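# Shelve the blue carton from the desk on the wall shelf

## Task

Move the blue carton from the desk onto the wall shelf. You may shift other cartons along that shelf, or onto the top of the low shelf, to free space. At the finish every carton must sit on the wall shelf or on top of the low shelf, none stacked on another, all motionless. The gripper must be empty and touching nothing movable, and the robot must be upright, not fallen or leaning.

## Robot and tools

ROBOT. A simulated Hello Robot Stretch 3 with one arm. It has a two-wheel differential base (0.33 m long, 0.34 m wide) that cannot slide sideways, a mast with a lift, and a telescoping arm that reaches out to the robot's RIGHT. To move the gripper forward or back, drive the base. Spinning in place pivots about a point midway between the wheels, 0.05 m behind the front edge. With arm retracted and wrist folded, the swept circle has radius 0.28 m; an unfolded level gripper reaches beyond it. Loose objects may occasionally get nudged by outside disturbances.

FRAMES. Base frame: origin on the floor between the drive wheels, x forward, y left, z up. hand_pose is reported in this frame, at the point where closed fingertips meet. The odometry frame is the base frame at the start. Heading is positive to the left, range -3.142 to 3.142.

execute_actions. Argument "actions": a list run in order (empty list = just report). Each action may hold "robot", "steps" (integer 1 to 450, control steps at 30 per second; default 1) and "until". {"steps": n} alone waits. "robot" is one command, a queue (list of up to 8 commands, plus {"pause_s": s}, s at most 15, run one after another), or {"stop": true}, which brakes everything and clears the queue. A command may contain:
- "base": exactly one of {"translate_m": d}, a relative drive in metres from where the base is when the command begins, forward positive, |d| at most 1; or {"rotate_rad": d}, a relative turn in radians, counter-clockwise (left) positive, |d| at most 3.2.
- "joints": absolute targets by name; unnamed joints keep their targets. Ranges: lift_m 0 to 1.1 (arm height, m); arm_m 0 to 0.52 (extension, m); wrist_yaw_rad -1.345 to 4.42 (0 along the arm, positive toward the front, 3.0 folded over the base); wrist_pitch_rad -1.57 to 0.451 (negative tips fingers down); wrist_roll_rad -2.911 to 2.911; gripper_m -0.089 to 0.179 (larger is wider; the real fingertip gap is 0.007 m less when nearly shut, 0.025 m less when wide, zero below 0.007); head_pan_rad -3.953 to 1.73 (0 ahead, positive left, -1.57 looks along the arm); head_tilt_rad -1.53 to 0.419 (negative down).
- "contact_limits": {"arm_m": e}, the motor effort percent (1 to 100) at which that arm motion halts; lower is gentler, too low stops instantly.
Base and joint motions in one command start together and keep running across later actions. A new command overrides at once and discards the rest of an older queue. Any invalid action or out-of-range number rejects the entire call.

"until" ends an action early. {"robot": {"status": "ended"}} waits until nothing reads moving and no queue runs. Other fields take comparisons, e.g. "lift_m": [">", 0.3] or "base_status": ["!=", "moving"]; fields include x, y, heading, each joint's reading, _goal and _status, base_status, refusals, queue, queue_left. {"any": {"status": "ended"}} fires when any one motion or the queue finishes.

zoom_image: "camera" (head_camera, nav_camera or wrist_camera) and "region" [x0, y0, x1, y1] in pixels of that camera's latest image, origin top-left, at most 504x504. Returns a closer view.

finished_scene: "scene" = the current scene number. Irreversible; call only once everything has settled, since anything still moving is braked afterward.

SPEED. The base runs fast (0.30 m/s, 1.9 rad/s) only when stowed: lift_m under 0.30, arm_m under 0.03, wrist_yaw_rad over 2.54; otherwise 0.10 m/s and 0.63 rad/s.

GRIPPER. To grasp, command a value smaller than the object's width (smaller squeezes harder, but overgripping triggers a stall guard that weakens the hold). To let go, open to at least 0.02 above where contact began. Neither reading nor "done" confirms a grasp; check the cameras.

SELF-COLLISION. Fold or unfold the wrist only with lift_m 0.32 to 0.95, wrist_pitch_rad -0.4 and roll near 0; once folded, lift may go down to 0.25. With yaw below -0.4, keep pitch at -0.5 or lower.

BALANCE. Pushing into something rigid with the gripper above about 0.45 m can tip the robot, and a second push after contact_stop is worse. Don't drive while holding or pressing on something fixed, and avoid snagging furniture, especially reversing. If base_tilt shows a lean, undo the last move in small steps, pull the gripper free, and lower lift_m to about 0.2 if needed.

RESULTS. Each shows one instant plus one image per camera. base_status gives progress, e.g. moving (translate_m +0.1200 of +0.3000). joint_goals, joint_status, measured_speeds (units per second). refusals, queue (idle/running/done/dropped/stopped), queue_left. Status words: moving, done (within tolerance), off_target (blocked, may still push), contact_stop (lift or arm hit something and went slack), time_out, stopped, not_commanded, torque_fault (wrist servo off 10 s, limp, refuses goals). Lines "refused:", "dropped:", "replaced:" explain queue problems, counting from 0. "robot.on_its_own" flags goals the robot changed itself, slack or off joints, efforts out of rest range, and tilt of 3 degrees or more. lidar_m: 12 distances in 30-degree sectors from straight ahead counter-clockwise (4th left, 7th behind, 10th right), plane 0.17 m high, "-" for none. wrist_depth_mm and head_depth_mm: 7x7 grids of depth in mm. base_tilt in degrees (forward, right). motor_effort in percent with peak in brackets; wheel effort positive means forward. Camera calibration (K, distortion, T_world_to_cam) is given for projecting pixels.

AVOID. Dropping, slamming or knocking cartons over, hard pushes, wrist torque faults, stacked cartons, and finishing with anything moving, held or touched.

Each tool is called after "Call:" as name(argument=value, ...), one argument or row to a line, values as JSON.

## Session

I'll start by taking a look at the scene.

Call:
execute_actions(
  actions=[],
)

Scene clock: 0.00 s.
robot.base_odometry: x=+0.000 y=+0.000 heading=+0.000 (m, m, rad; robot's odometry frame)
robot.turned_by_wheels: +0.000 (rad since the last result)
robot.turned_by_imu: +0.000 (rad since the last result)
robot.base_tilt: forward=+0.6 right=+2.3 (deg)
robot.lidar_m: 1.97 1.46 1.41 1.47 1.97 1.73 2.19 2.43 1.96 2.06 2.64 2.55
robot.head_depth_mm: 2017 2493 2489 2500 2487 2480 2396 / 2038 2638 2607 2614 2606 2621 2392 / 2056 2727 2765 2762 2756 2739 2384 / 2077 2762 2859 2856 2865 2909 2338 / 2089 2386 2414 2460 2510 2558 2306 / 1986 2051 2097 2132 2145 2181 2130 / 1803 1815 1833 1835 1858 1912 1940
robot.base_status: not_commanded
robot.joint_positions: lift_m=+0.526 arm_m=-0.003 wrist_yaw_rad=+3.088 wrist_pitch_rad=-0.513 wrist_roll_rad=+0.016 gripper_m=+0.037 head_pan_rad=-0.007 head_tilt_rad=+0.015
robot.joint_goals: lift_m=+0.526 arm_m=-0.003 wrist_yaw_rad=+3.088 wrist_pitch_rad=-0.513 wrist_roll_rad=+0.016 gripper_m=+0.037 head_pan_rad=-0.007 head_tilt_rad=+0.015
robot.joint_status: lift_m=not_commanded arm_m=not_commanded wrist_yaw_rad=not_commanded wrist_pitch_rad=not_commanded wrist_roll_rad=not_commanded gripper_m=not_commanded head_pan_rad=not_commanded head_tilt_rad=not_commanded
robot.measured_speeds: translate_m=+0.000 rotate_rad=+0.000 lift_m=+0.000 arm_m=+0.000 wrist_yaw_rad=+0.000 wrist_pitch_rad=+0.000 wrist_roll_rad=+0.000 head_pan_rad=+0.000 head_tilt_rad=+0.000
robot: refusals=0 queue=idle queue_left=0
robot.motor_effort: left_wheel=+0 right_wheel=-1 lift_m=+24 arm_m=+0 wrist_yaw_rad=+1 wrist_pitch_rad=+7 wrist_roll_rad=+0 gripper_m=+0 head_pan_rad=+0 head_tilt_rad=+2 (%)
robot.hand_pose: x=-0.0098 y=+0.0691 z=+0.5175 quat_wxyz=(+0.199, +0.693, +0.160, +0.674) (m; robot's base frame)
robot.wrist_depth_mm: - - - - - - - / - - - - - - - / - - - - - - - / - - - - - 992 972 / 905 873 867 845 870 838 827 / 753 737 765 749 - 733 721 / 680 675 653 657 644 626 627
pictures: head_camera (sideways: a quarter turn clockwise sets it upright), nav_camera (sideways: a quarter turn counterclockwise sets it upright), wrist_camera
Images, in order (width x height): head_camera 896x504, nav_camera 672x504, wrist_camera 644x364.

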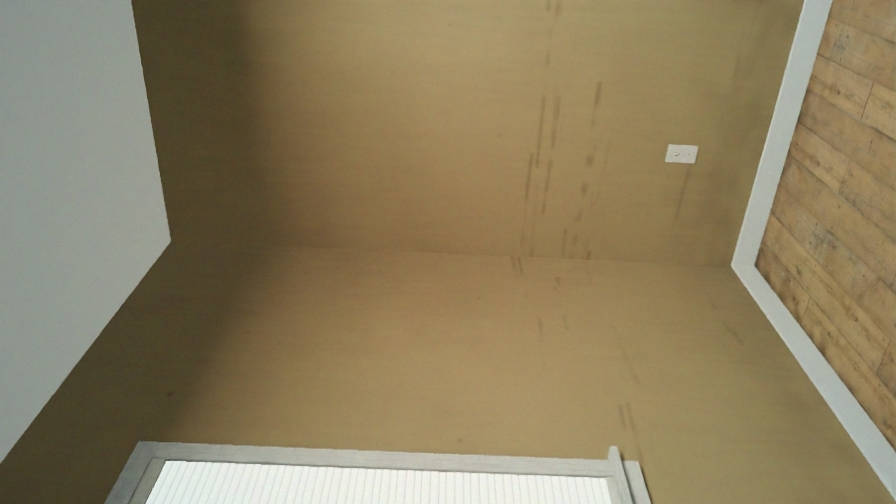

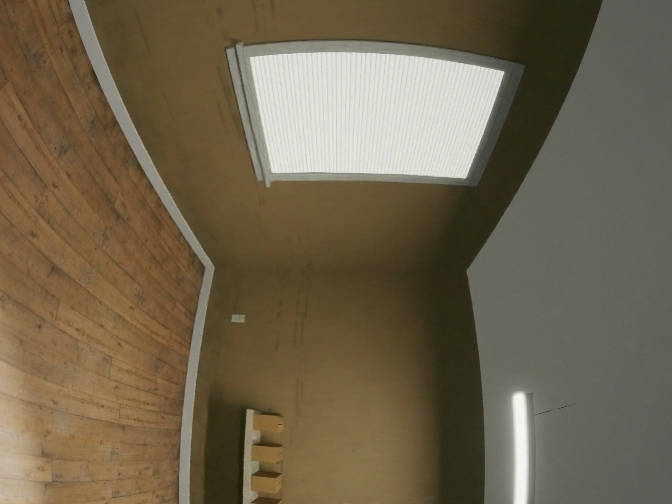

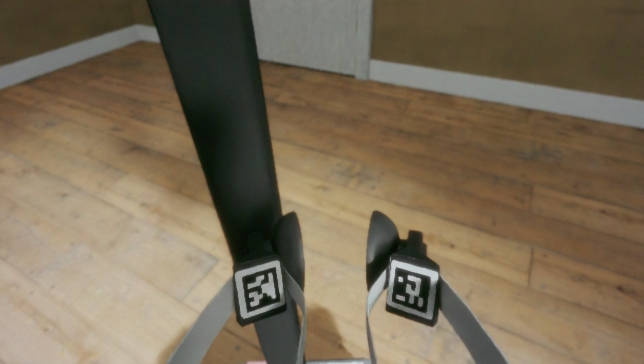

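Call:
execute_actions(
  actions=[
    {"robot": {"joints": {"head_pan_rad": -0.9, "head_tilt_rad": -0.35}}, "steps": 120, "until": {"robot": {"status": "ended"}}},
  ],
)

Scene clock: 3.33 s.
robot.base_odometry: x=+0.000 y=+0.000 heading=+0.000 (m, m, rad; robot's odometry frame)
robot.turned_by_wheels: +0.000 (rad since the last result)
robot.turned_by_imu: +0.000 (rad since the last result)
robot.base_tilt: forward=+0.7 right=+2.2 (deg)
robot.lidar_m: 1.97 1.46 1.41 1.46 1.98 1.73 2.19 2.42 1.96 2.06 2.64 2.55
robot.head_depth_mm: 2696 2917 3113 3344 2534 1897 1512 / 2578 2750 3031 3193 2505 1886 1502 / 2488 2655 2856 3073 2491 1870 1495 / 2413 2568 2687 2981 2463 1852 1487 / 2329 2469 2571 2857 2451 1854 1483 / 2229 2389 2466 2724 2406 1814 1470 / 2174 2307 2399 2631 2384 1813 1462
robot.base_status: not_commanded
robot.joint_positions: lift_m=+0.526 arm_m=-0.003 wrist_yaw_rad=+3.088 wrist_pitch_rad=-0.513 wrist_roll_rad=+0.016 gripper_m=+0.037 head_pan_rad=-0.893 head_tilt_rad=-0.345
robot.joint_goals: lift_m=+0.526 arm_m=-0.003 wrist_yaw_rad=+3.088 wrist_pitch_rad=-0.513 wrist_roll_rad=+0.016 gripper_m=+0.037 head_pan_rad=-0.900 head_tilt_rad=-0.350
robot.joint_status: lift_m=not_commanded arm_m=not_commanded wrist_yaw_rad=not_commanded wrist_pitch_rad=not_commanded wrist_roll_rad=not_commanded gripper_m=not_commanded head_pan_rad=done head_tilt_rad=done
robot.measured_speeds: translate_m=+0.000 rotate_rad=+0.000 lift_m=+0.000 arm_m=+0.000 wrist_yaw_rad=+0.000 wrist_pitch_rad=+0.000 wrist_roll_rad=+0.000 head_pan_rad=+0.000 head_tilt_rad=+0.000
robot: refusals=0 queue=done queue_left=0
robot.motor_effort: left_wheel=+0(0) right_wheel=+0(0) lift_m=+24(25) arm_m=+0(0) wrist_yaw_rad=+0(1) wrist_pitch_rad=+7(7) wrist_roll_rad=+1(1) gripper_m=+1(1) head_pan_rad=-3(38) head_tilt_rad=-2(19) (%)
robot.hand_pose: x=-0.0098 y=+0.0691 z=+0.5175 quat_wxyz=(+0.199, +0.693, +0.160, +0.674) (m; robot's base frame)
robot.wrist_depth_mm: - - - - - - - / - - - - - - - / - - - - - - - / - - - - - - 984 / 924 893 910 863 876 852 841 / 763 773 793 755 - 729 734 / 693 672 639 647 639 644 638
pictures: head_camera (sideways: a quarter turn clockwise sets it upright), nav_camera (sideways: a quarter turn counterclockwise sets it upright), wrist_camera
camera_calibration (this result's frames):
head_camera: T_world_to_cam=[[-0.242973, 0.236995, -0.940637, 1.24624], [0.779706, 0.624596, -0.0440351, 0.0556236], [0.577081, -0.744119, -0.336546, 0.385245], [0, 0, 0, 1]] pos_world=[0.0371157, -0.043428, 1.30437]
nav_camera: T_world_to_cam=[[0.226183, -0.273338, 0.934948, -1.17427], [-0.789878, -0.613151, 0.0118289, 0.0399748], [0.57003, -0.74117, -0.354588, 0.421701], [0, 0, 0, 1]] pos_world=[0.0567936, 0.0160887, 1.24694]
wrist_camera: T_world_to_cam=[[0.997782, -0.0272886, -0.0607096, 0.0511714], [-0.0642694, -0.632242, -0.772101, 0.480985], [-0.0173136, 0.77429, -0.632594, 0.441107], [0, 0, 0, 1]] pos_world=[-0.0125081, -0.0360494, 0.653517]
Images, in order (width x height): head_camera 896x504, nav_camera 672x504, wrist_camera 644x364.

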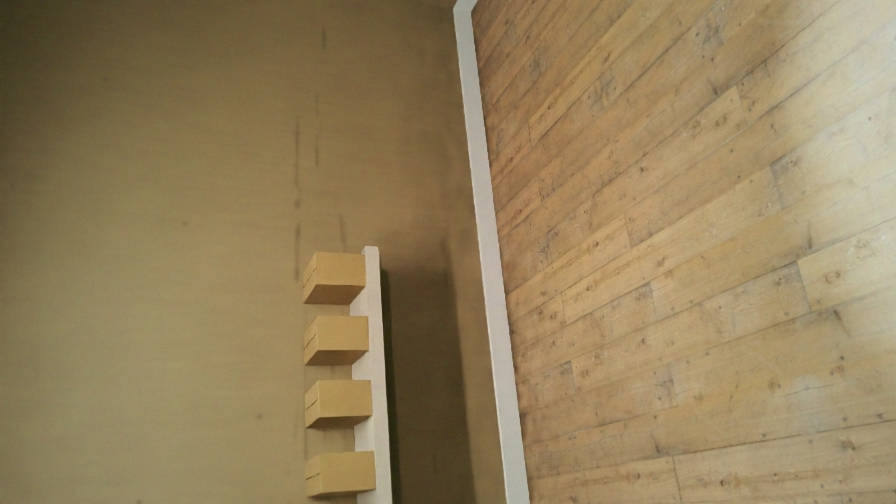

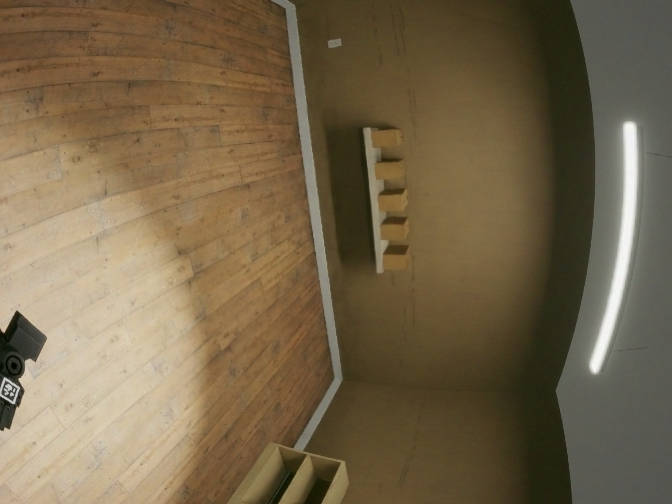

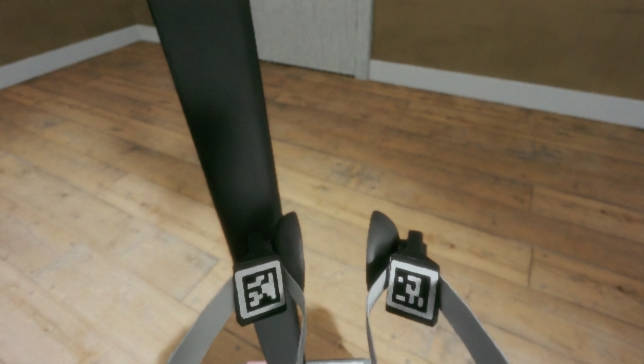

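Call:
execute_actions(
  actions=[
    {"robot": {"joints": {"head_pan_rad": -2.0, "head_tilt_rad": -0.35}}, "steps": 120, "until": {"robot": {"status": "ended"}}},
  ],
)

Call:
execute_actions(
  actions=[
    {"robot": {"joints": {"head_pan_rad": -3.2, "head_tilt_rad": -0.35}}, "steps": 120, "until": {"robot": {"status": "ended"}}},
  ],
)

Scene clock: 7.83 s.
robot.base_odometry: x=+0.000 y=+0.000 heading=+0.000 (m, m, rad; robot's odometry frame)
robot.turned_by_wheels: +0.000 (rad since the last result)
robot.turned_by_imu: +0.000 (rad since the last result)
robot.base_tilt: forward=+0.6 right=+2.3 (deg)
robot.lidar_m: 1.98 1.46 1.41 1.46 1.97 1.73 2.18 2.43 1.96 2.06 2.64 2.56
robot.head_depth_mm: 2011 2125 2266 2432 2543 1906 1516 / 2044 2149 2318 2488 2518 1884 1499 / 2055 2168 2321 2491 2489 1871 1493 / 2070 2209 2340 2343 2303 1855 1491 / 2095 2216 2368 2358 2306 1839 1489 / 2115 2230 2417 2290 2309 1824 1469 / 2129 2277 2438 2384 2348 1808 1457
robot.base_status: not_commanded
robot.joint_positions: lift_m=+0.526 arm_m=-0.003 wrist_yaw_rad=+3.088 wrist_pitch_rad=-0.513 wrist_roll_rad=+0.016 gripper_m=+0.037 head_pan_rad=-1.993 head_tilt_rad=-0.345
robot.joint_goals: lift_m=+0.526 arm_m=-0.003 wrist_yaw_rad=+3.088 wrist_pitch_rad=-0.513 wrist_roll_rad=+0.016 gripper_m=+0.037 head_pan_rad=-2.000 head_tilt_rad=-0.350
robot.joint_status: lift_m=not_commanded arm_m=not_commanded wrist_yaw_rad=not_commanded wrist_pitch_rad=not_commanded wrist_roll_rad=not_commanded gripper_m=not_commanded head_pan_rad=done head_tilt_rad=done
robot.measured_speeds: translate_m=+0.000 rotate_rad=+0.000 lift_m=+0.000 arm_m=+0.000 wrist_yaw_rad=+0.000 wrist_pitch_rad=+0.000 wrist_roll_rad=+0.000 head_pan_rad=+0.000 head_tilt_rad=+0.000
robot: refusals=0 queue=done queue_left=0
robot.motor_effort: left_wheel=+0(0) right_wheel=+0(1) lift_m=+25(25) arm_m=+0(0) wrist_yaw_rad=+0(1) wrist_pitch_rad=+7(7) wrist_roll_rad=+0(1) gripper_m=-1(0) head_pan_rad=-4(39) head_tilt_rad=-2(1) (%)
robot.hand_pose: x=-0.0098 y=+0.0691 z=+0.5175 quat_wxyz=(+0.199, +0.693, +0.160, +0.674) (m; robot's base frame)
robot.wrist_depth_mm: - - - - - - - / - - - - - - - / - - - - - - - / - - - - - - 963 / 895 910 854 851 873 832 858 / 774 749 787 757 - 739 736 / 674 663 660 665 646 644 630
pictures: head_camera (sideways: a quarter turn clockwise sets it upright), nav_camera (sideways: a quarter turn counterclockwise sets it upright), wrist_camera
camera_calibration (this result's frames):
head_camera: T_world_to_cam=[[0.101113, 0.324291, -0.940538, 1.24402], [0.910322, -0.411553, -0.0440359, 0.0548278], [-0.401361, -0.851739, -0.336822, 0.391573], [0, 0, 0, 1]] pos_world=[-0.018535, -0.0473408, 1.30435]
nav_camera: T_world_to_cam=[[-0.141117, -0.325811, 0.934844, -1.1719], [-0.904732, 0.425818, 0.0118341, 0.0406686], [-0.401929, -0.844113, -0.354862, 0.427987], [0, 0, 0, 1]] pos_world=[0.0434394, -0.037866, 1.24694]
wrist_camera: T_world_to_cam=[[0.997782, -0.0272887, -0.0607097, 0.0511714], [-0.0642696, -0.632242, -0.772101, 0.480985], [-0.0173136, 0.774291, -0.632593, 0.441107], [0, 0, 0, 1]] pos_world=[-0.0125081, -0.0360494, 0.653517]
Images, in order (width x height): head_camera 896x504, nav_camera 672x504, wrist_camera 644x364.

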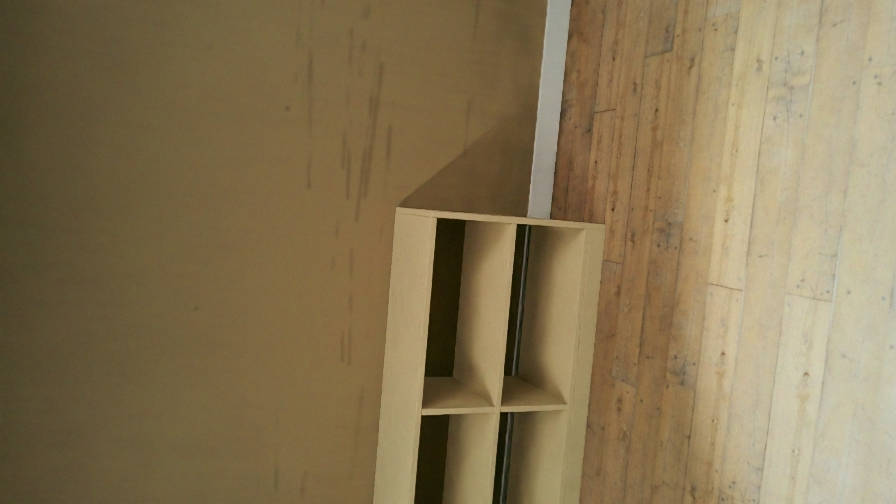

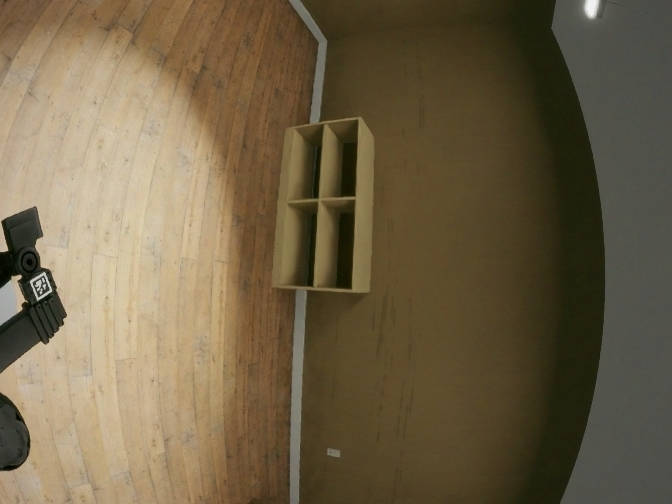

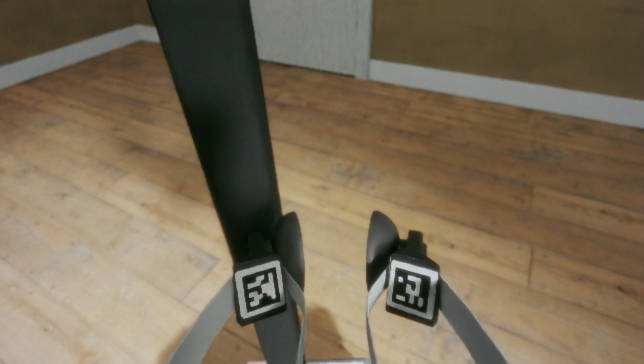

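Scene clock: 8.97 s.
robot.base_odometry: x=+0.000 y=+0.000 heading=+0.000 (m, m, rad; robot's odometry frame)
robot.turned_by_wheels: +0.000 (rad since the last result)
robot.turned_by_imu: +0.000 (rad since the last result)
robot.base_tilt: forward=+0.7 right=+2.3 (deg)
robot.lidar_m: 1.98 1.46 1.41 1.46 1.98 1.73 2.19 2.42 1.96 2.06 2.65 2.55
robot.head_depth_mm: 1898 2001 2113 1701 2303 1894 1519 / 1977 2098 2213 1804 2429 1888 1504 / 2072 2188 2277 1704 2489 1878 1493 / 2165 2310 2407 2029 2454 1859 1483 / 2299 2445 2551 2761 2430 1846 1476 / 2409 2568 2712 2425 2339 1831 1471 / 2525 2693 2929 3104 2379 1812 1460
robot.base_status: not_commanded
robot.joint_positions: lift_m=+0.526 arm_m=-0.003 wrist_yaw_rad=+3.088 wrist_pitch_rad=-0.513 wrist_roll_rad=+0.016 gripper_m=+0.037 head_pan_rad=-3.193 head_tilt_rad=-0.345
robot.joint_goals: lift_m=+0.526 arm_m=-0.003 wrist_yaw_rad=+3.088 wrist_pitch_rad=-0.513 wrist_roll_rad=+0.016 gripper_m=+0.037 head_pan_rad=-3.200 head_tilt_rad=-0.350
robot.joint_status: lift_m=not_commanded arm_m=not_commanded wrist_yaw_rad=not_commanded wrist_pitch_rad=not_commanded wrist_roll_rad=not_commanded gripper_m=not_commanded head_pan_rad=done head_tilt_rad=done
robot.measured_speeds: translate_m=+0.000 rotate_rad=+0.000 lift_m=+0.000 arm_m=+0.000 wrist_yaw_rad=+0.000 wrist_pitch_rad=+0.000 wrist_roll_rad=+0.000 head_pan_rad=+0.000 head_tilt_rad=+0.000
robot: refusals=0 queue=done queue_left=0
robot.motor_effort: left_wheel=-1(0) right_wheel=+0(0) lift_m=+24(24) arm_m=-1(0) wrist_yaw_rad=+1(1) wrist_pitch_rad=+7(7) wrist_roll_rad=+0(0) gripper_m=+0(0) head_pan_rad=-2(41) head_tilt_rad=-1(1) (%)
robot.hand_pose: x=-0.0098 y=+0.0691 z=+0.5175 quat_wxyz=(+0.199, +0.693, +0.160, +0.674) (m; robot's base frame)
robot.wrist_depth_mm: - - - - - - - / - - - - - - - / - - - - - - - / - - - - - 992 996 / 908 884 858 878 885 827 857 / 775 748 792 736 - 726 720 / 671 663 651 655 653 650 636
pictures: head_camera (sideways: a quarter turn clockwise sets it upright), nav_camera (sideways: a quarter turn counterclockwise sets it upright), wrist_camera
camera_calibration (this result's frames):
head_camera: T_world_to_cam=[[0.338957, 0.023265, -0.940514, 1.24253], [-0.053717, -0.997585, -0.0440361, 0.0607087], [-0.939267, 0.0654479, -0.336889, 0.394941], [0, 0, 0, 1]] pos_world=[-0.0469504, 0.00580645, 1.30435]
nav_camera: T_world_to_cam=[[-0.35487, 0.0134695, 0.934819, -1.17056], [0.0690404, 0.997544, 0.0118354, 0.0347269], [-0.932363, 0.0687403, -0.354928, 0.431308], [0, 0, 0, 1]] pos_world=[-0.0156584, -0.048523, 1.24693]
wrist_camera: T_world_to_cam=[[0.997782, -0.0272883, -0.0607093, 0.0511713], [-0.064269, -0.632242, -0.772101, 0.480985], [-0.0173137, 0.77429, -0.632594, 0.441107], [0, 0, 0, 1]] pos_world=[-0.0125082, -0.0360494, 0.653517]
Images, in order (width x height): head_camera 896x504, nav_camera 672x504, wrist_camera 644x364.

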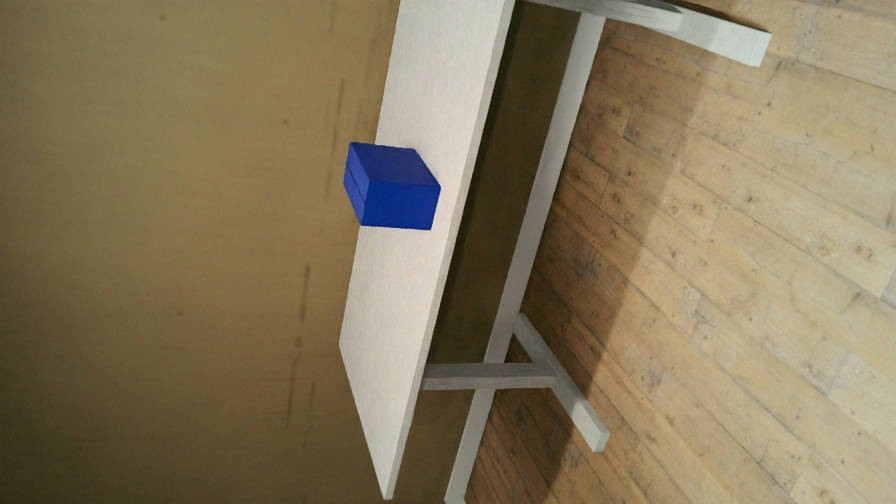

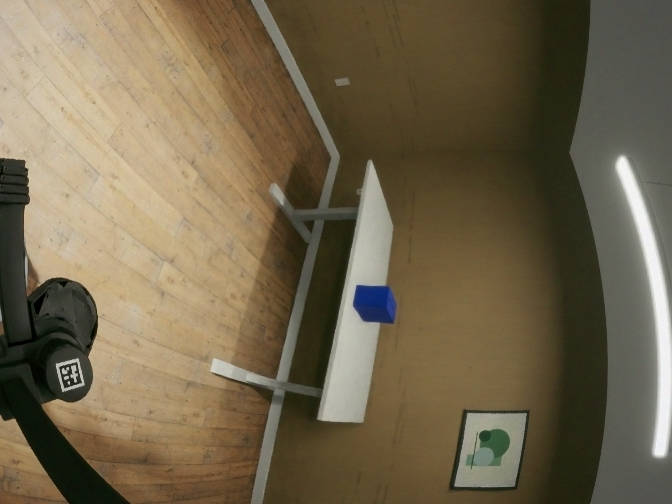

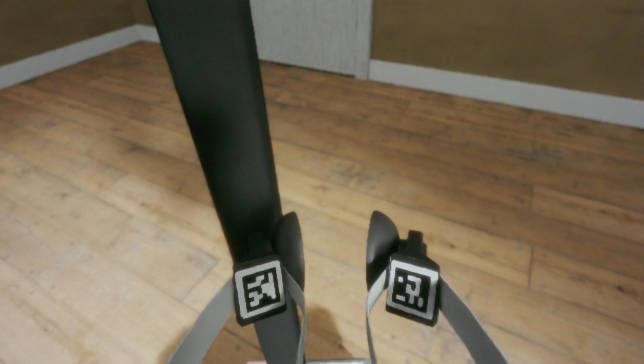

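Call:
zoom_image(
  camera="head_camera",
  region=[320, 120, 470, 250],
)

Region (320, 120, 470, 250) of head_camera's 896x504 image, scaled by 3.360, with more detail than that image has; it fills the top 437 rows of this view, and the rest is white.

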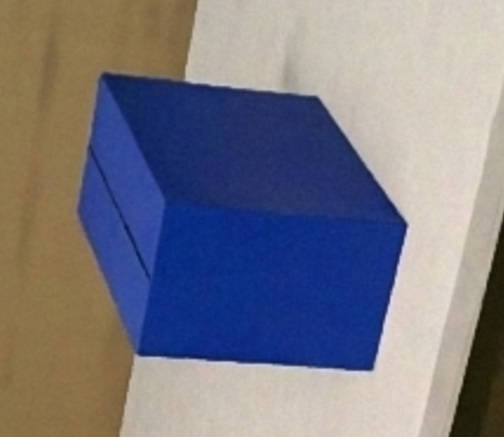

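Call:
execute_actions(
  actions=[
    {"robot": [{"base": {"rotate_rad": -0.67}, "joints": {"lift_m": 0.28, "wrist_pitch_rad": -0.4, "head_pan_rad": 0.0, "head_tilt_rad": -0.4}}, {"base": {"translate_m": 0.86}}, {"base": {"translate_m": 0.86}}], "steps": 450, "until": {"robot": {"status": "ended"}}},
  ],
)

Scene clock: 141.07 s.
robot.base_odometry: x=+1.348 y=-1.068 heading=-0.670 (m, m, rad; robot's odometry frame)
robot.turned_by_wheels: -0.670 (rad since the last result)
robot.turned_by_imu: -0.669 (rad since the last result)
robot.base_tilt: forward=+0.6 right=+2.4 (deg)
robot.lidar_m: 0.86 0.87 1.09 1.63 1.65 2.06 3.42 3.51 2.01 1.77 1.42 0.94
robot.head_depth_mm: 749 807 878 953 807 802 1317 / 740 798 862 942 914 834 1295 / 730 786 850 925 794 772 1258 / 722 773 835 909 816 776 1231 / 710 761 824 894 966 843 1203 / 702 754 813 879 799 731 1169 / 692 745 799 865 797 720 1148
robot.base_status: done (translate_m +0.8600 of +0.8600)
robot.joint_positions: lift_m=+0.280 arm_m=-0.003 wrist_yaw_rad=+3.088 wrist_pitch_rad=-0.421 wrist_roll_rad=+0.016 gripper_m=+0.037 head_pan_rad=-0.007 head_tilt_rad=-0.396
robot.joint_goals: lift_m=+0.280 arm_m=-0.003 wrist_yaw_rad=+3.088 wrist_pitch_rad=-0.400 wrist_roll_rad=+0.016 gripper_m=+0.037 head_pan_rad=+0.000 head_tilt_rad=-0.400
robot.joint_status: lift_m=done arm_m=not_commanded wrist_yaw_rad=not_commanded wrist_pitch_rad=done wrist_roll_rad=not_commanded gripper_m=not_commanded head_pan_rad=done head_tilt_rad=done
robot.measured_speeds: translate_m=+0.000 rotate_rad=+0.000 lift_m=+0.000 arm_m=+0.000 wrist_yaw_rad=+0.000 wrist_pitch_rad=+0.000 wrist_roll_rad=+0.000 head_pan_rad=+0.000 head_tilt_rad=+0.000
robot: refusals=0 queue=done queue_left=0
robot.motor_effort: left_wheel=+2(8) right_wheel=-3(7) lift_m=+18(25) arm_m=+0(0) wrist_yaw_rad=+0(1) wrist_pitch_rad=+11(11) wrist_roll_rad=+0(1) gripper_m=+0(0) head_pan_rad=+3(42) head_tilt_rad=-1(7) (%)
robot.hand_pose: x=-0.0092 y=+0.0817 z=+0.2924 quat_wxyz=(+0.168, +0.700, +0.128, +0.682) (m; robot's base frame)
robot.wrist_depth_mm: - - - - - - 892 / - - - - - - 914 / - - - 951 946 898 879 / 780 760 - 756 723 701 730 / 635 628 618 604 614 589 587 / 520 525 536 514 - 496 488 / 462 - - - 436 429 428
pictures: head_camera (sideways: a quarter turn clockwise sets it upright), nav_camera (sideways: a quarter turn counterclockwise sets it upright), wrist_camera
camera_calibration (this result's frames):
head_camera: T_world_to_cam=[[-0.384665, -0.0378975, -0.922278, 1.22315], [0.00734232, 0.999, -0.0441124, 0.0604326], [0.923027, -0.0237401, -0.384002, 0.444893], [0, 0, 0, 1]] pos_world=[0.0594096, -0.00345623, 1.30159]
nav_camera: T_world_to_cam=[[0.401876, 0.00190438, 0.915692, -1.15022], [-0.0242592, -0.999625, 0.0127257, 0.0341377], [0.915373, -0.0273282, -0.401679, 0.480876], [0, 0, 0, 1]] pos_world=[0.0228908, 0.0494568, 1.24597]
wrist_camera: T_world_to_cam=[[0.998081, -0.0217244, -0.0579914, 0.0359402], [-0.0602299, -0.558267, -0.827473, 0.32543], [-0.0143983, 0.829377, -0.558503, 0.262805], [0, 0, 0, 1]] pos_world=[-0.0124866, -0.0355071, 0.418146]
Images, in order (width x height): head_camera 896x504, nav_camera 672x504, wrist_camera 644x364.

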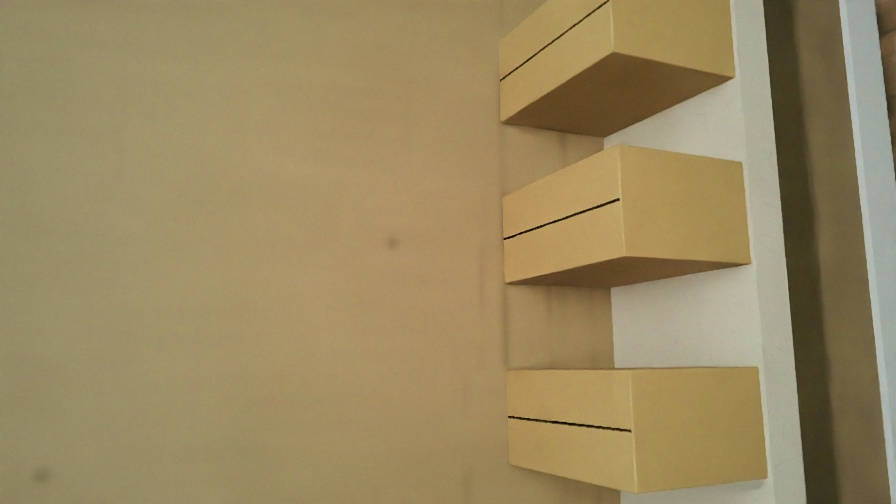

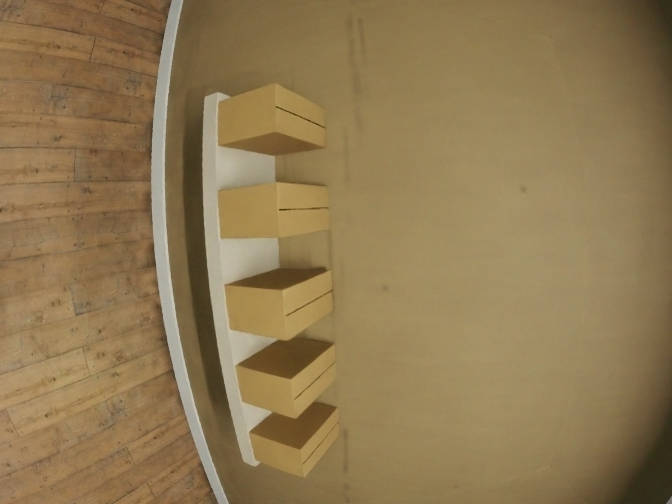

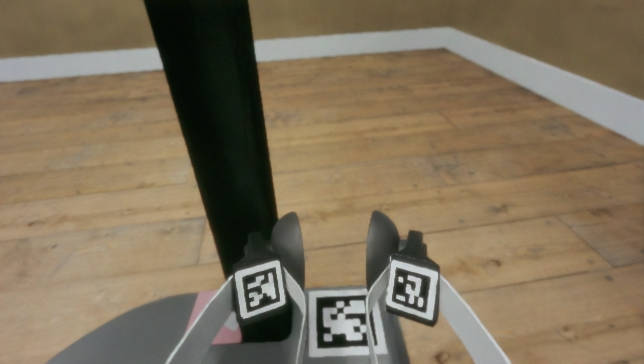

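Call:
zoom_image(
  camera="head_camera",
  region=[480, 130, 816, 504],
)

Call:
zoom_image(
  camera="head_camera",
  region=[480, 0, 816, 300],
)

Region (480, 130, 816, 504) of head_camera's 896x504 image, scaled by 1.348, with more detail than that image has; it fills the left 453 columns of this view, and the rest is white.

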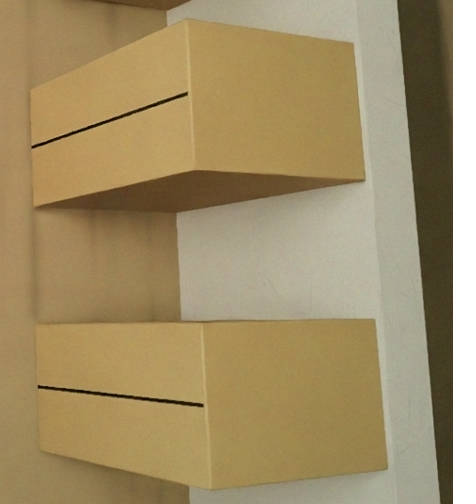

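Region (480, 0, 816, 300) of head_camera's 896x504 image, scaled by 1.500, with more detail than that image has; it fills the top 450 rows of this view, and the rest is white.

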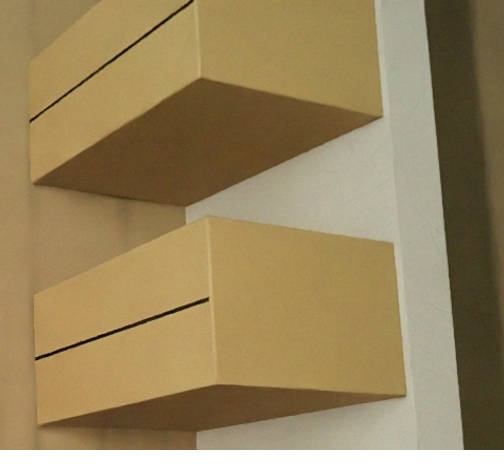

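Call:
execute_actions(
  actions=[
    {"robot": {"base": {"rotate_rad": 1.71}, "joints": {"lift_m": 0.73, "head_pan_rad": -1.57, "head_tilt_rad": -0.65, "gripper_m": 0.0}}, "steps": 200, "until": {"robot": {"lift_m": [">", 0.34]}}},
    {"robot": {"joints": {"wrist_yaw_rad": 0.0}}, "steps": 300, "until": {"robot": {"status": "ended"}}},
  ],
)

Scene clock: 187.97 s.
robot.base_odometry: x=+1.348 y=-1.068 heading=+1.040 (m, m, rad; robot's odometry frame)
robot.turned_by_wheels: +1.710 (rad since the last result)
robot.turned_by_imu: +1.707 (rad since the last result)
robot.base_tilt: forward=+0.6 right=+2.4 (deg)
robot.lidar_m: 1.63 1.69 2.31 3.40 3.00 2.00 1.77 1.23 0.89 0.86 0.90 1.22
robot.head_depth_mm: 726 808 910 937 879 1411 1248 / 725 807 885 752 837 1403 1244 / 726 809 899 890 861 1402 1234 / 726 809 897 973 887 1398 - / 728 810 880 754 845 1385 1228 / 728 811 918 956 869 1375 1213 / 728 811 887 803 845 1383 1208
robot.base_status: done (rotate_rad +1.7099 of +1.7100)
robot.joint_positions: lift_m=+0.730 arm_m=-0.003 wrist_yaw_rad=+0.002 wrist_pitch_rad=-0.420 wrist_roll_rad=+0.016 gripper_m=+0.000 head_pan_rad=-1.563 head_tilt_rad=-0.642
robot.joint_goals: lift_m=+0.730 arm_m=-0.003 wrist_yaw_rad=+0.000 wrist_pitch_rad=-0.400 wrist_roll_rad=+0.016 gripper_m=+0.000 head_pan_rad=-1.570 head_tilt_rad=-0.650
robot.joint_status: lift_m=done arm_m=not_commanded wrist_yaw_rad=done wrist_pitch_rad=done wrist_roll_rad=not_commanded gripper_m=done head_pan_rad=done head_tilt_rad=done
robot.measured_speeds: translate_m=+0.000 rotate_rad=+0.000 lift_m=+0.000 arm_m=+0.000 wrist_yaw_rad=+0.000 wrist_pitch_rad=+0.000 wrist_roll_rad=+0.000 head_pan_rad=+0.000 head_tilt_rad=+0.000
robot: refusals=0 queue=done queue_left=0
robot.motor_effort: left_wheel=-1(7) right_wheel=+2(12) lift_m=+32(34) arm_m=+0(1) wrist_yaw_rad=-2(6) wrist_pitch_rad=+10(10) wrist_roll_rad=+0(0) gripper_m=-1(78) head_pan_rad=-2(42) head_tilt_rad=-2(16) (%)
robot.hand_pose: x=-0.0211 y=-0.3661 z=+0.7417 quat_wxyz=(+0.687, +0.147, -0.696, -0.148) (m; robot's base frame)
robot.wrist_depth_mm: 340 452 334 548 370 328 399 / 367 440 364 532 377 366 401 / 403 412 407 409 403 397 395 / 441 432 433 439 747 730 722 / 877 855 823 824 811 819 792 / 999 972 942 - 950 928 929 / 925 936 935 955 919 862 878
pictures: head_camera (sideways: a quarter turn clockwise sets it upright), nav_camera (sideways: a quarter turn counterclockwise sets it upright), wrist_camera
camera_calibration (this result's frames):
head_camera: T_world_to_cam=[[-0.045259, 0.597117, -0.800877, 1.06275], [0.998914, 0.0182008, -0.0428803, 0.052766], [-0.0110279, -0.801948, -0.597292, 0.728113], [0, 0, 0, 1]] pos_world=[0.00341972, -0.0516358, 1.28829]
nav_camera: T_world_to_cam=[[0.00950784, -0.612728, 0.790236, -0.984218], [-0.999846, 0.00584025, 0.0165582, 0.0351042], [-0.0147608, -0.790272, -0.612578, 0.760955], [0, 0, 0, 1]] pos_world=[0.0556888, -0.00190184, 1.24333]
wrist_camera: T_world_to_cam=[[-0.997743, -0.0338602, -0.0579843, 0.0175822], [0.0290732, 0.560557, -0.827606, 0.858107], [0.0605263, -0.827424, -0.558307, 0.279829], [0, 0, 0, 1]] pos_world=[-0.0243425, -0.248885, 0.867425]
Images, in order (width x height): head_camera 896x504, nav_camera 672x504, wrist_camera 644x364.

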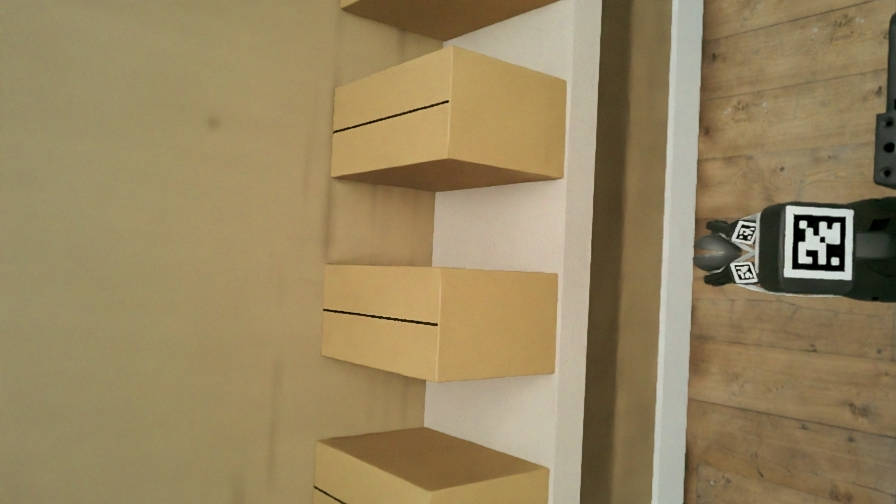

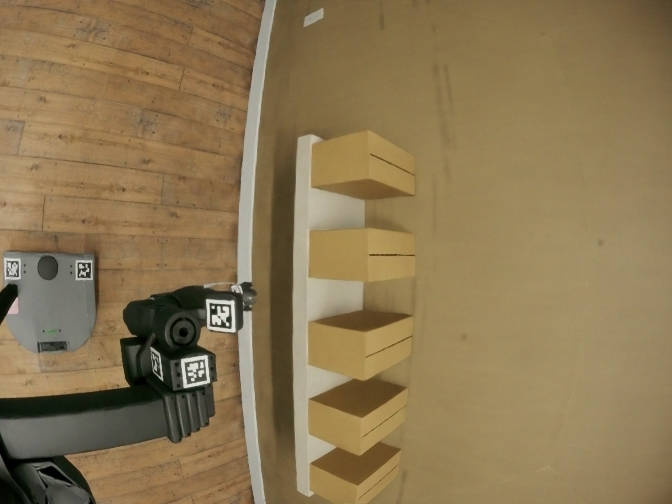

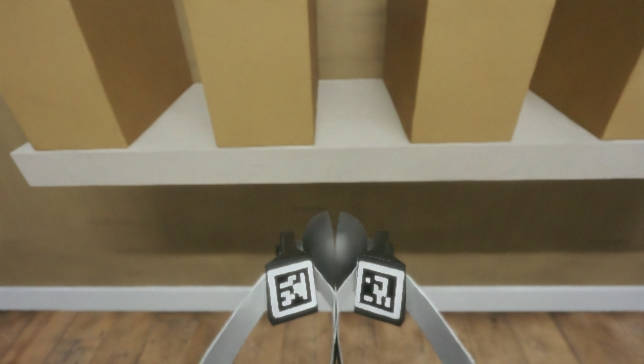

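Call:
execute_actions(
  actions=[
    {"robot": {"base": {"translate_m": -0.035}, "joints": {"lift_m": 0.705, "arm_m": 0.2}}, "steps": 300, "until": {"robot": {"status": "ended"}}},
  ],
)

Scene clock: 232.50 s.
robot.base_odometry: x=+1.331 y=-1.098 heading=+1.040 (m, m, rad; robot's odometry frame)
robot.turned_by_wheels: +0.000 (rad since the last result)
robot.turned_by_imu: +0.000 (rad since the last result)
robot.base_tilt: forward=+0.6 right=+2.3 (deg)
robot.lidar_m: 1.67 1.73 2.36 3.84 2.96 1.98 1.73 1.23 0.89 0.86 0.89 1.22
robot.head_depth_mm: 723 807 895 903 860 1396 1254 / 725 807 895 771 840 - - / 725 811 884 769 829 - 1233 / 727 811 917 985 861 1362 1230 / 727 809 882 757 845 1383 1214 / 727 813 902 758 847 1380 1214 / 729 812 895 918 868 1378 1205
robot.base_status: done (translate_m -0.0350 of -0.0350)
robot.joint_positions: lift_m=+0.705 arm_m=+0.200 wrist_yaw_rad=+0.001 wrist_pitch_rad=-0.420 wrist_roll_rad=+0.016 gripper_m=+0.000 head_pan_rad=-1.563 head_tilt_rad=-0.642
robot.joint_goals: lift_m=+0.705 arm_m=+0.200 wrist_yaw_rad=+0.000 wrist_pitch_rad=-0.400 wrist_roll_rad=+0.016 gripper_m=+0.000 head_pan_rad=-1.570 head_tilt_rad=-0.650
robot.joint_status: lift_m=done arm_m=done wrist_yaw_rad=done wrist_pitch_rad=done wrist_roll_rad=not_commanded gripper_m=done head_pan_rad=done head_tilt_rad=done
robot.measured_speeds: translate_m=+0.000 rotate_rad=+0.000 lift_m=+0.000 arm_m=+0.000 wrist_yaw_rad=+0.000 wrist_pitch_rad=+0.000 wrist_roll_rad=+0.000 head_pan_rad=+0.000 head_tilt_rad=+0.000
robot: refusals=0 queue=done queue_left=0
robot.motor_effort: left_wheel=-2(6) right_wheel=+2(5) lift_m=+18(35) arm_m=+8(5) wrist_yaw_rad=+0(1) wrist_pitch_rad=+10(11) wrist_roll_rad=+1(1) gripper_m=-2(2) head_pan_rad=-3(3) head_tilt_rad=-3(3) (%)
robot.hand_pose: x=-0.0214 y=-0.5686 z=+0.7175 quat_wxyz=(+0.686, +0.147, -0.697, -0.149) (m; robot's base frame)
robot.wrist_depth_mm: 148 149 198 379 219 144 144 / 161 160 198 413 223 156 156 / 176 177 195 387 226 171 171 / 195 194 203 298 228 189 188 / 235 219 224 254 224 210 215 / 242 239 237 - 229 230 229 / 772 756 726 740 746 715 708
pictures: head_camera (sideways: a quarter turn clockwise sets it upright), nav_camera (sideways: a quarter turn counterclockwise sets it upright), wrist_camera
camera_calibration (this result's frames):
head_camera: T_world_to_cam=[[-0.0451895, 0.597122, -0.800877, 1.06275], [0.998917, 0.0180847, -0.0428803, 0.052766], [-0.0111211, -0.801947, -0.597292, 0.728114], [0, 0, 0, 1]] pos_world=[0.00341371, -0.0516355, 1.28829]
nav_camera: T_world_to_cam=[[0.00943662, -0.612729, 0.790236, -0.984217], [-0.999845, 0.00595646, 0.0165582, 0.0351041], [-0.0148527, -0.79027, -0.612578, 0.760955], [0, 0, 0, 1]] pos_world=[0.0556886, -0.0019076, 1.24333]
wrist_camera: T_world_to_cam=[[-0.997776, -0.0328701, -0.0579835, 0.00966077], [0.0296299, 0.560512, -0.827616, 0.951554], [0.0597043, -0.827494, -0.558292, 0.0987107], [0, 0, 0, 1]] pos_world=[-0.0244486, -0.451358, 0.843191]
Images, in order (width x height): head_camera 896x504, nav_camera 672x504, wrist_camera 644x364.

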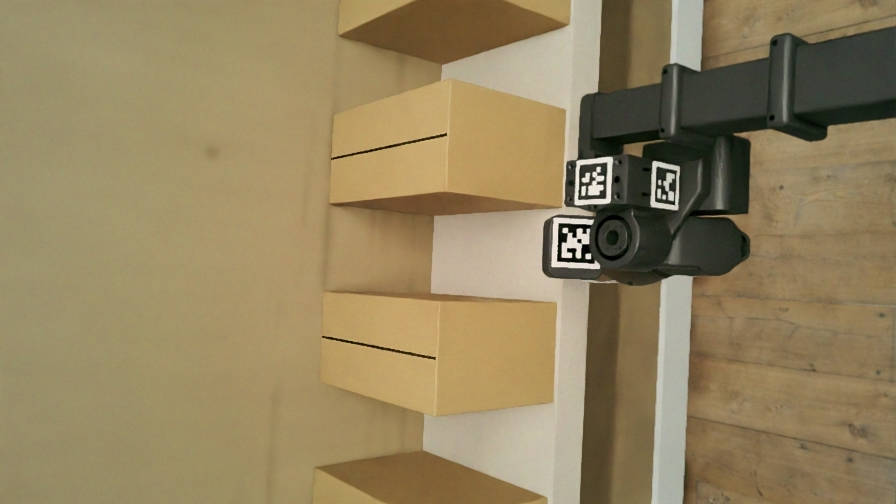

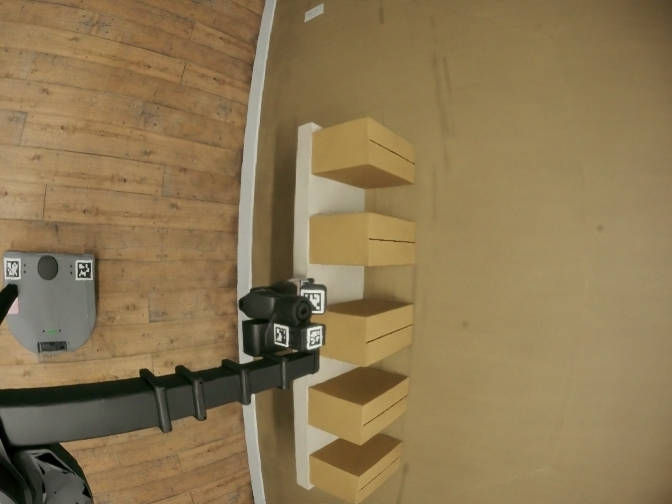

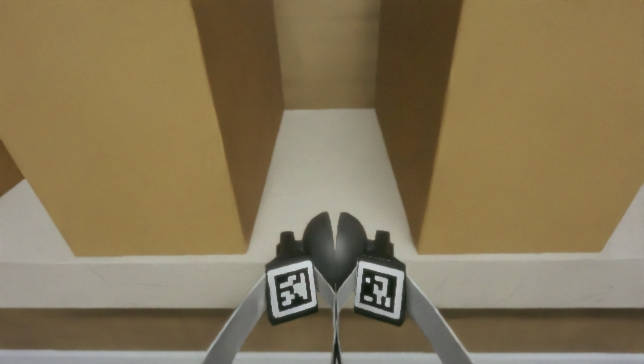

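Call:
execute_actions(
  actions=[
    {"robot": [{"joints": {"lift_m": 0.71, "arm_m": 0.356}}, {"joints": {"gripper_m": 0.09}}], "steps": 300, "until": {"robot": {"status": "ended"}}},
  ],
)

Scene clock: 250.77 s.
robot.base_odometry: x=+1.331 y=-1.098 heading=+1.040 (m, m, rad; robot's odometry frame)
robot.turned_by_wheels: +0.000 (rad since the last result)
robot.turned_by_imu: +0.000 (rad since the last result)
robot.base_tilt: forward=+0.7 right=+2.3 (deg)
robot.lidar_m: 1.67 1.72 2.37 3.84 2.97 1.98 1.74 1.23 0.90 0.86 0.90 1.22
robot.head_depth_mm: 723 809 896 893 857 1395 1280 / 724 809 898 754 836 - - / 726 809 897 798 1290 1402 1231 / 725 810 919 998 1267 1391 1229 / 728 809 884 754 846 1384 1222 / 728 813 887 756 843 1377 1213 / 729 810 895 917 864 1384 1205
robot.base_status: done (translate_m -0.0350 of -0.0350)
robot.joint_positions: lift_m=+0.710 arm_m=+0.356 wrist_yaw_rad=+0.001 wrist_pitch_rad=-0.420 wrist_roll_rad=+0.016 gripper_m=+0.090 head_pan_rad=-1.563 head_tilt_rad=-0.642
robot.joint_goals: lift_m=+0.710 arm_m=+0.356 wrist_yaw_rad=+0.000 wrist_pitch_rad=-0.400 wrist_roll_rad=+0.016 gripper_m=+0.090 head_pan_rad=-1.570 head_tilt_rad=-0.650
robot.joint_status: lift_m=done arm_m=done wrist_yaw_rad=done wrist_pitch_rad=done wrist_roll_rad=not_commanded gripper_m=done head_pan_rad=done head_tilt_rad=done
robot.measured_speeds: translate_m=+0.000 rotate_rad=+0.000 lift_m=+0.000 arm_m=+0.000 wrist_yaw_rad=+0.000 wrist_pitch_rad=+0.000 wrist_roll_rad=+0.000 head_pan_rad=+0.000 head_tilt_rad=+0.000
robot: refusals=0 queue=done queue_left=0
robot.motor_effort: left_wheel=-2(1) right_wheel=+2(3) lift_m=+31(32) arm_m=+7(8) wrist_yaw_rad=-1(1) wrist_pitch_rad=+10(10) wrist_roll_rad=+1(1) gripper_m=+1(79) head_pan_rad=-1(3) head_tilt_rad=-2(3) (%)
robot.hand_pose: x=-0.0214 y=-0.7246 z=+0.7218 quat_wxyz=(+0.686, +0.147, -0.697, -0.149) (m; robot's base frame)
robot.wrist_depth_mm: 94 123 231 237 233 134 89 / 94 122 232 256 247 135 90 / 93 122 232 280 272 137 91 / 93 121 228 300 279 138 91 / 93 121 230 246 245 130 92 / 92 113 211 210 208 122 92 / 92 112 180 183 181 153 92
pictures: head_camera (sideways: a quarter turn clockwise sets it upright), nav_camera (sideways: a quarter turn counterclockwise sets it upright), wrist_camera
camera_calibration (this result's frames):
head_camera: T_world_to_cam=[[-0.0451834, 0.597122, -0.800877, 1.06275], [0.998917, 0.0180745, -0.0428803, 0.052766], [-0.0111294, -0.801947, -0.597292, 0.728114], [0, 0, 0, 1]] pos_world=[0.00341318, -0.0516355, 1.28829]
nav_camera: T_world_to_cam=[[0.00943034, -0.61273, 0.790236, -0.984217], [-0.999845, 0.00596671, 0.0165582, 0.0351041], [-0.0148608, -0.79027, -0.612578, 0.760955], [0, 0, 0, 1]] pos_world=[0.0556886, -0.00190811, 1.24333]
wrist_camera: T_world_to_cam=[[-0.997778, -0.0328223, -0.0579836, 0.00480301], [0.0296569, 0.560509, -0.827617, 1.04251], [0.0596646, -0.827497, -0.55829, -0.0280131], [0, 0, 0, 1]] pos_world=[-0.0244537, -0.607358, 0.847435]
Images, in order (width x height): head_camera 896x504, nav_camera 672x504, wrist_camera 644x364.

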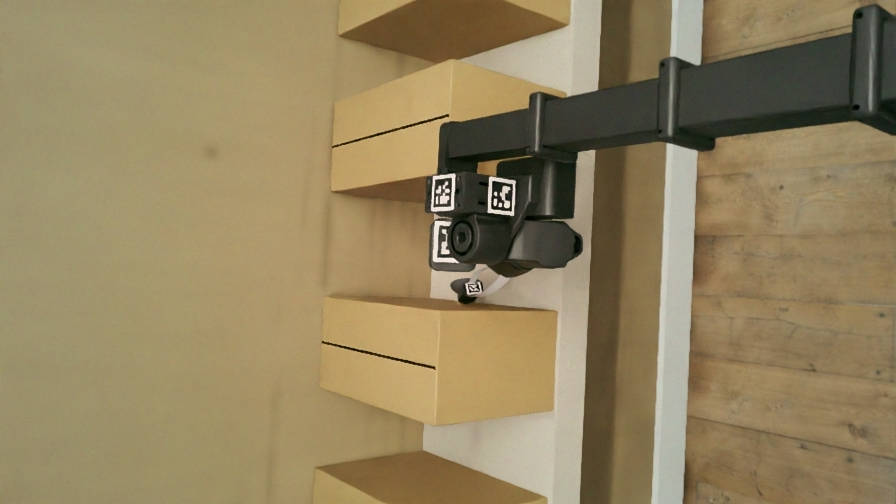

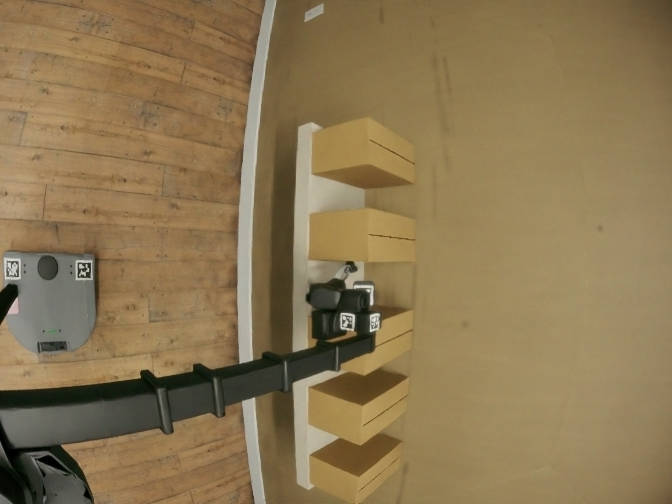

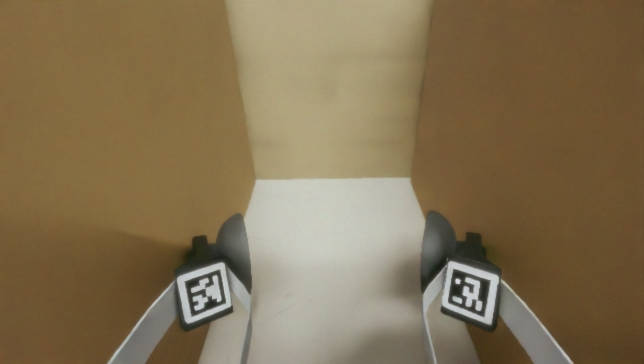

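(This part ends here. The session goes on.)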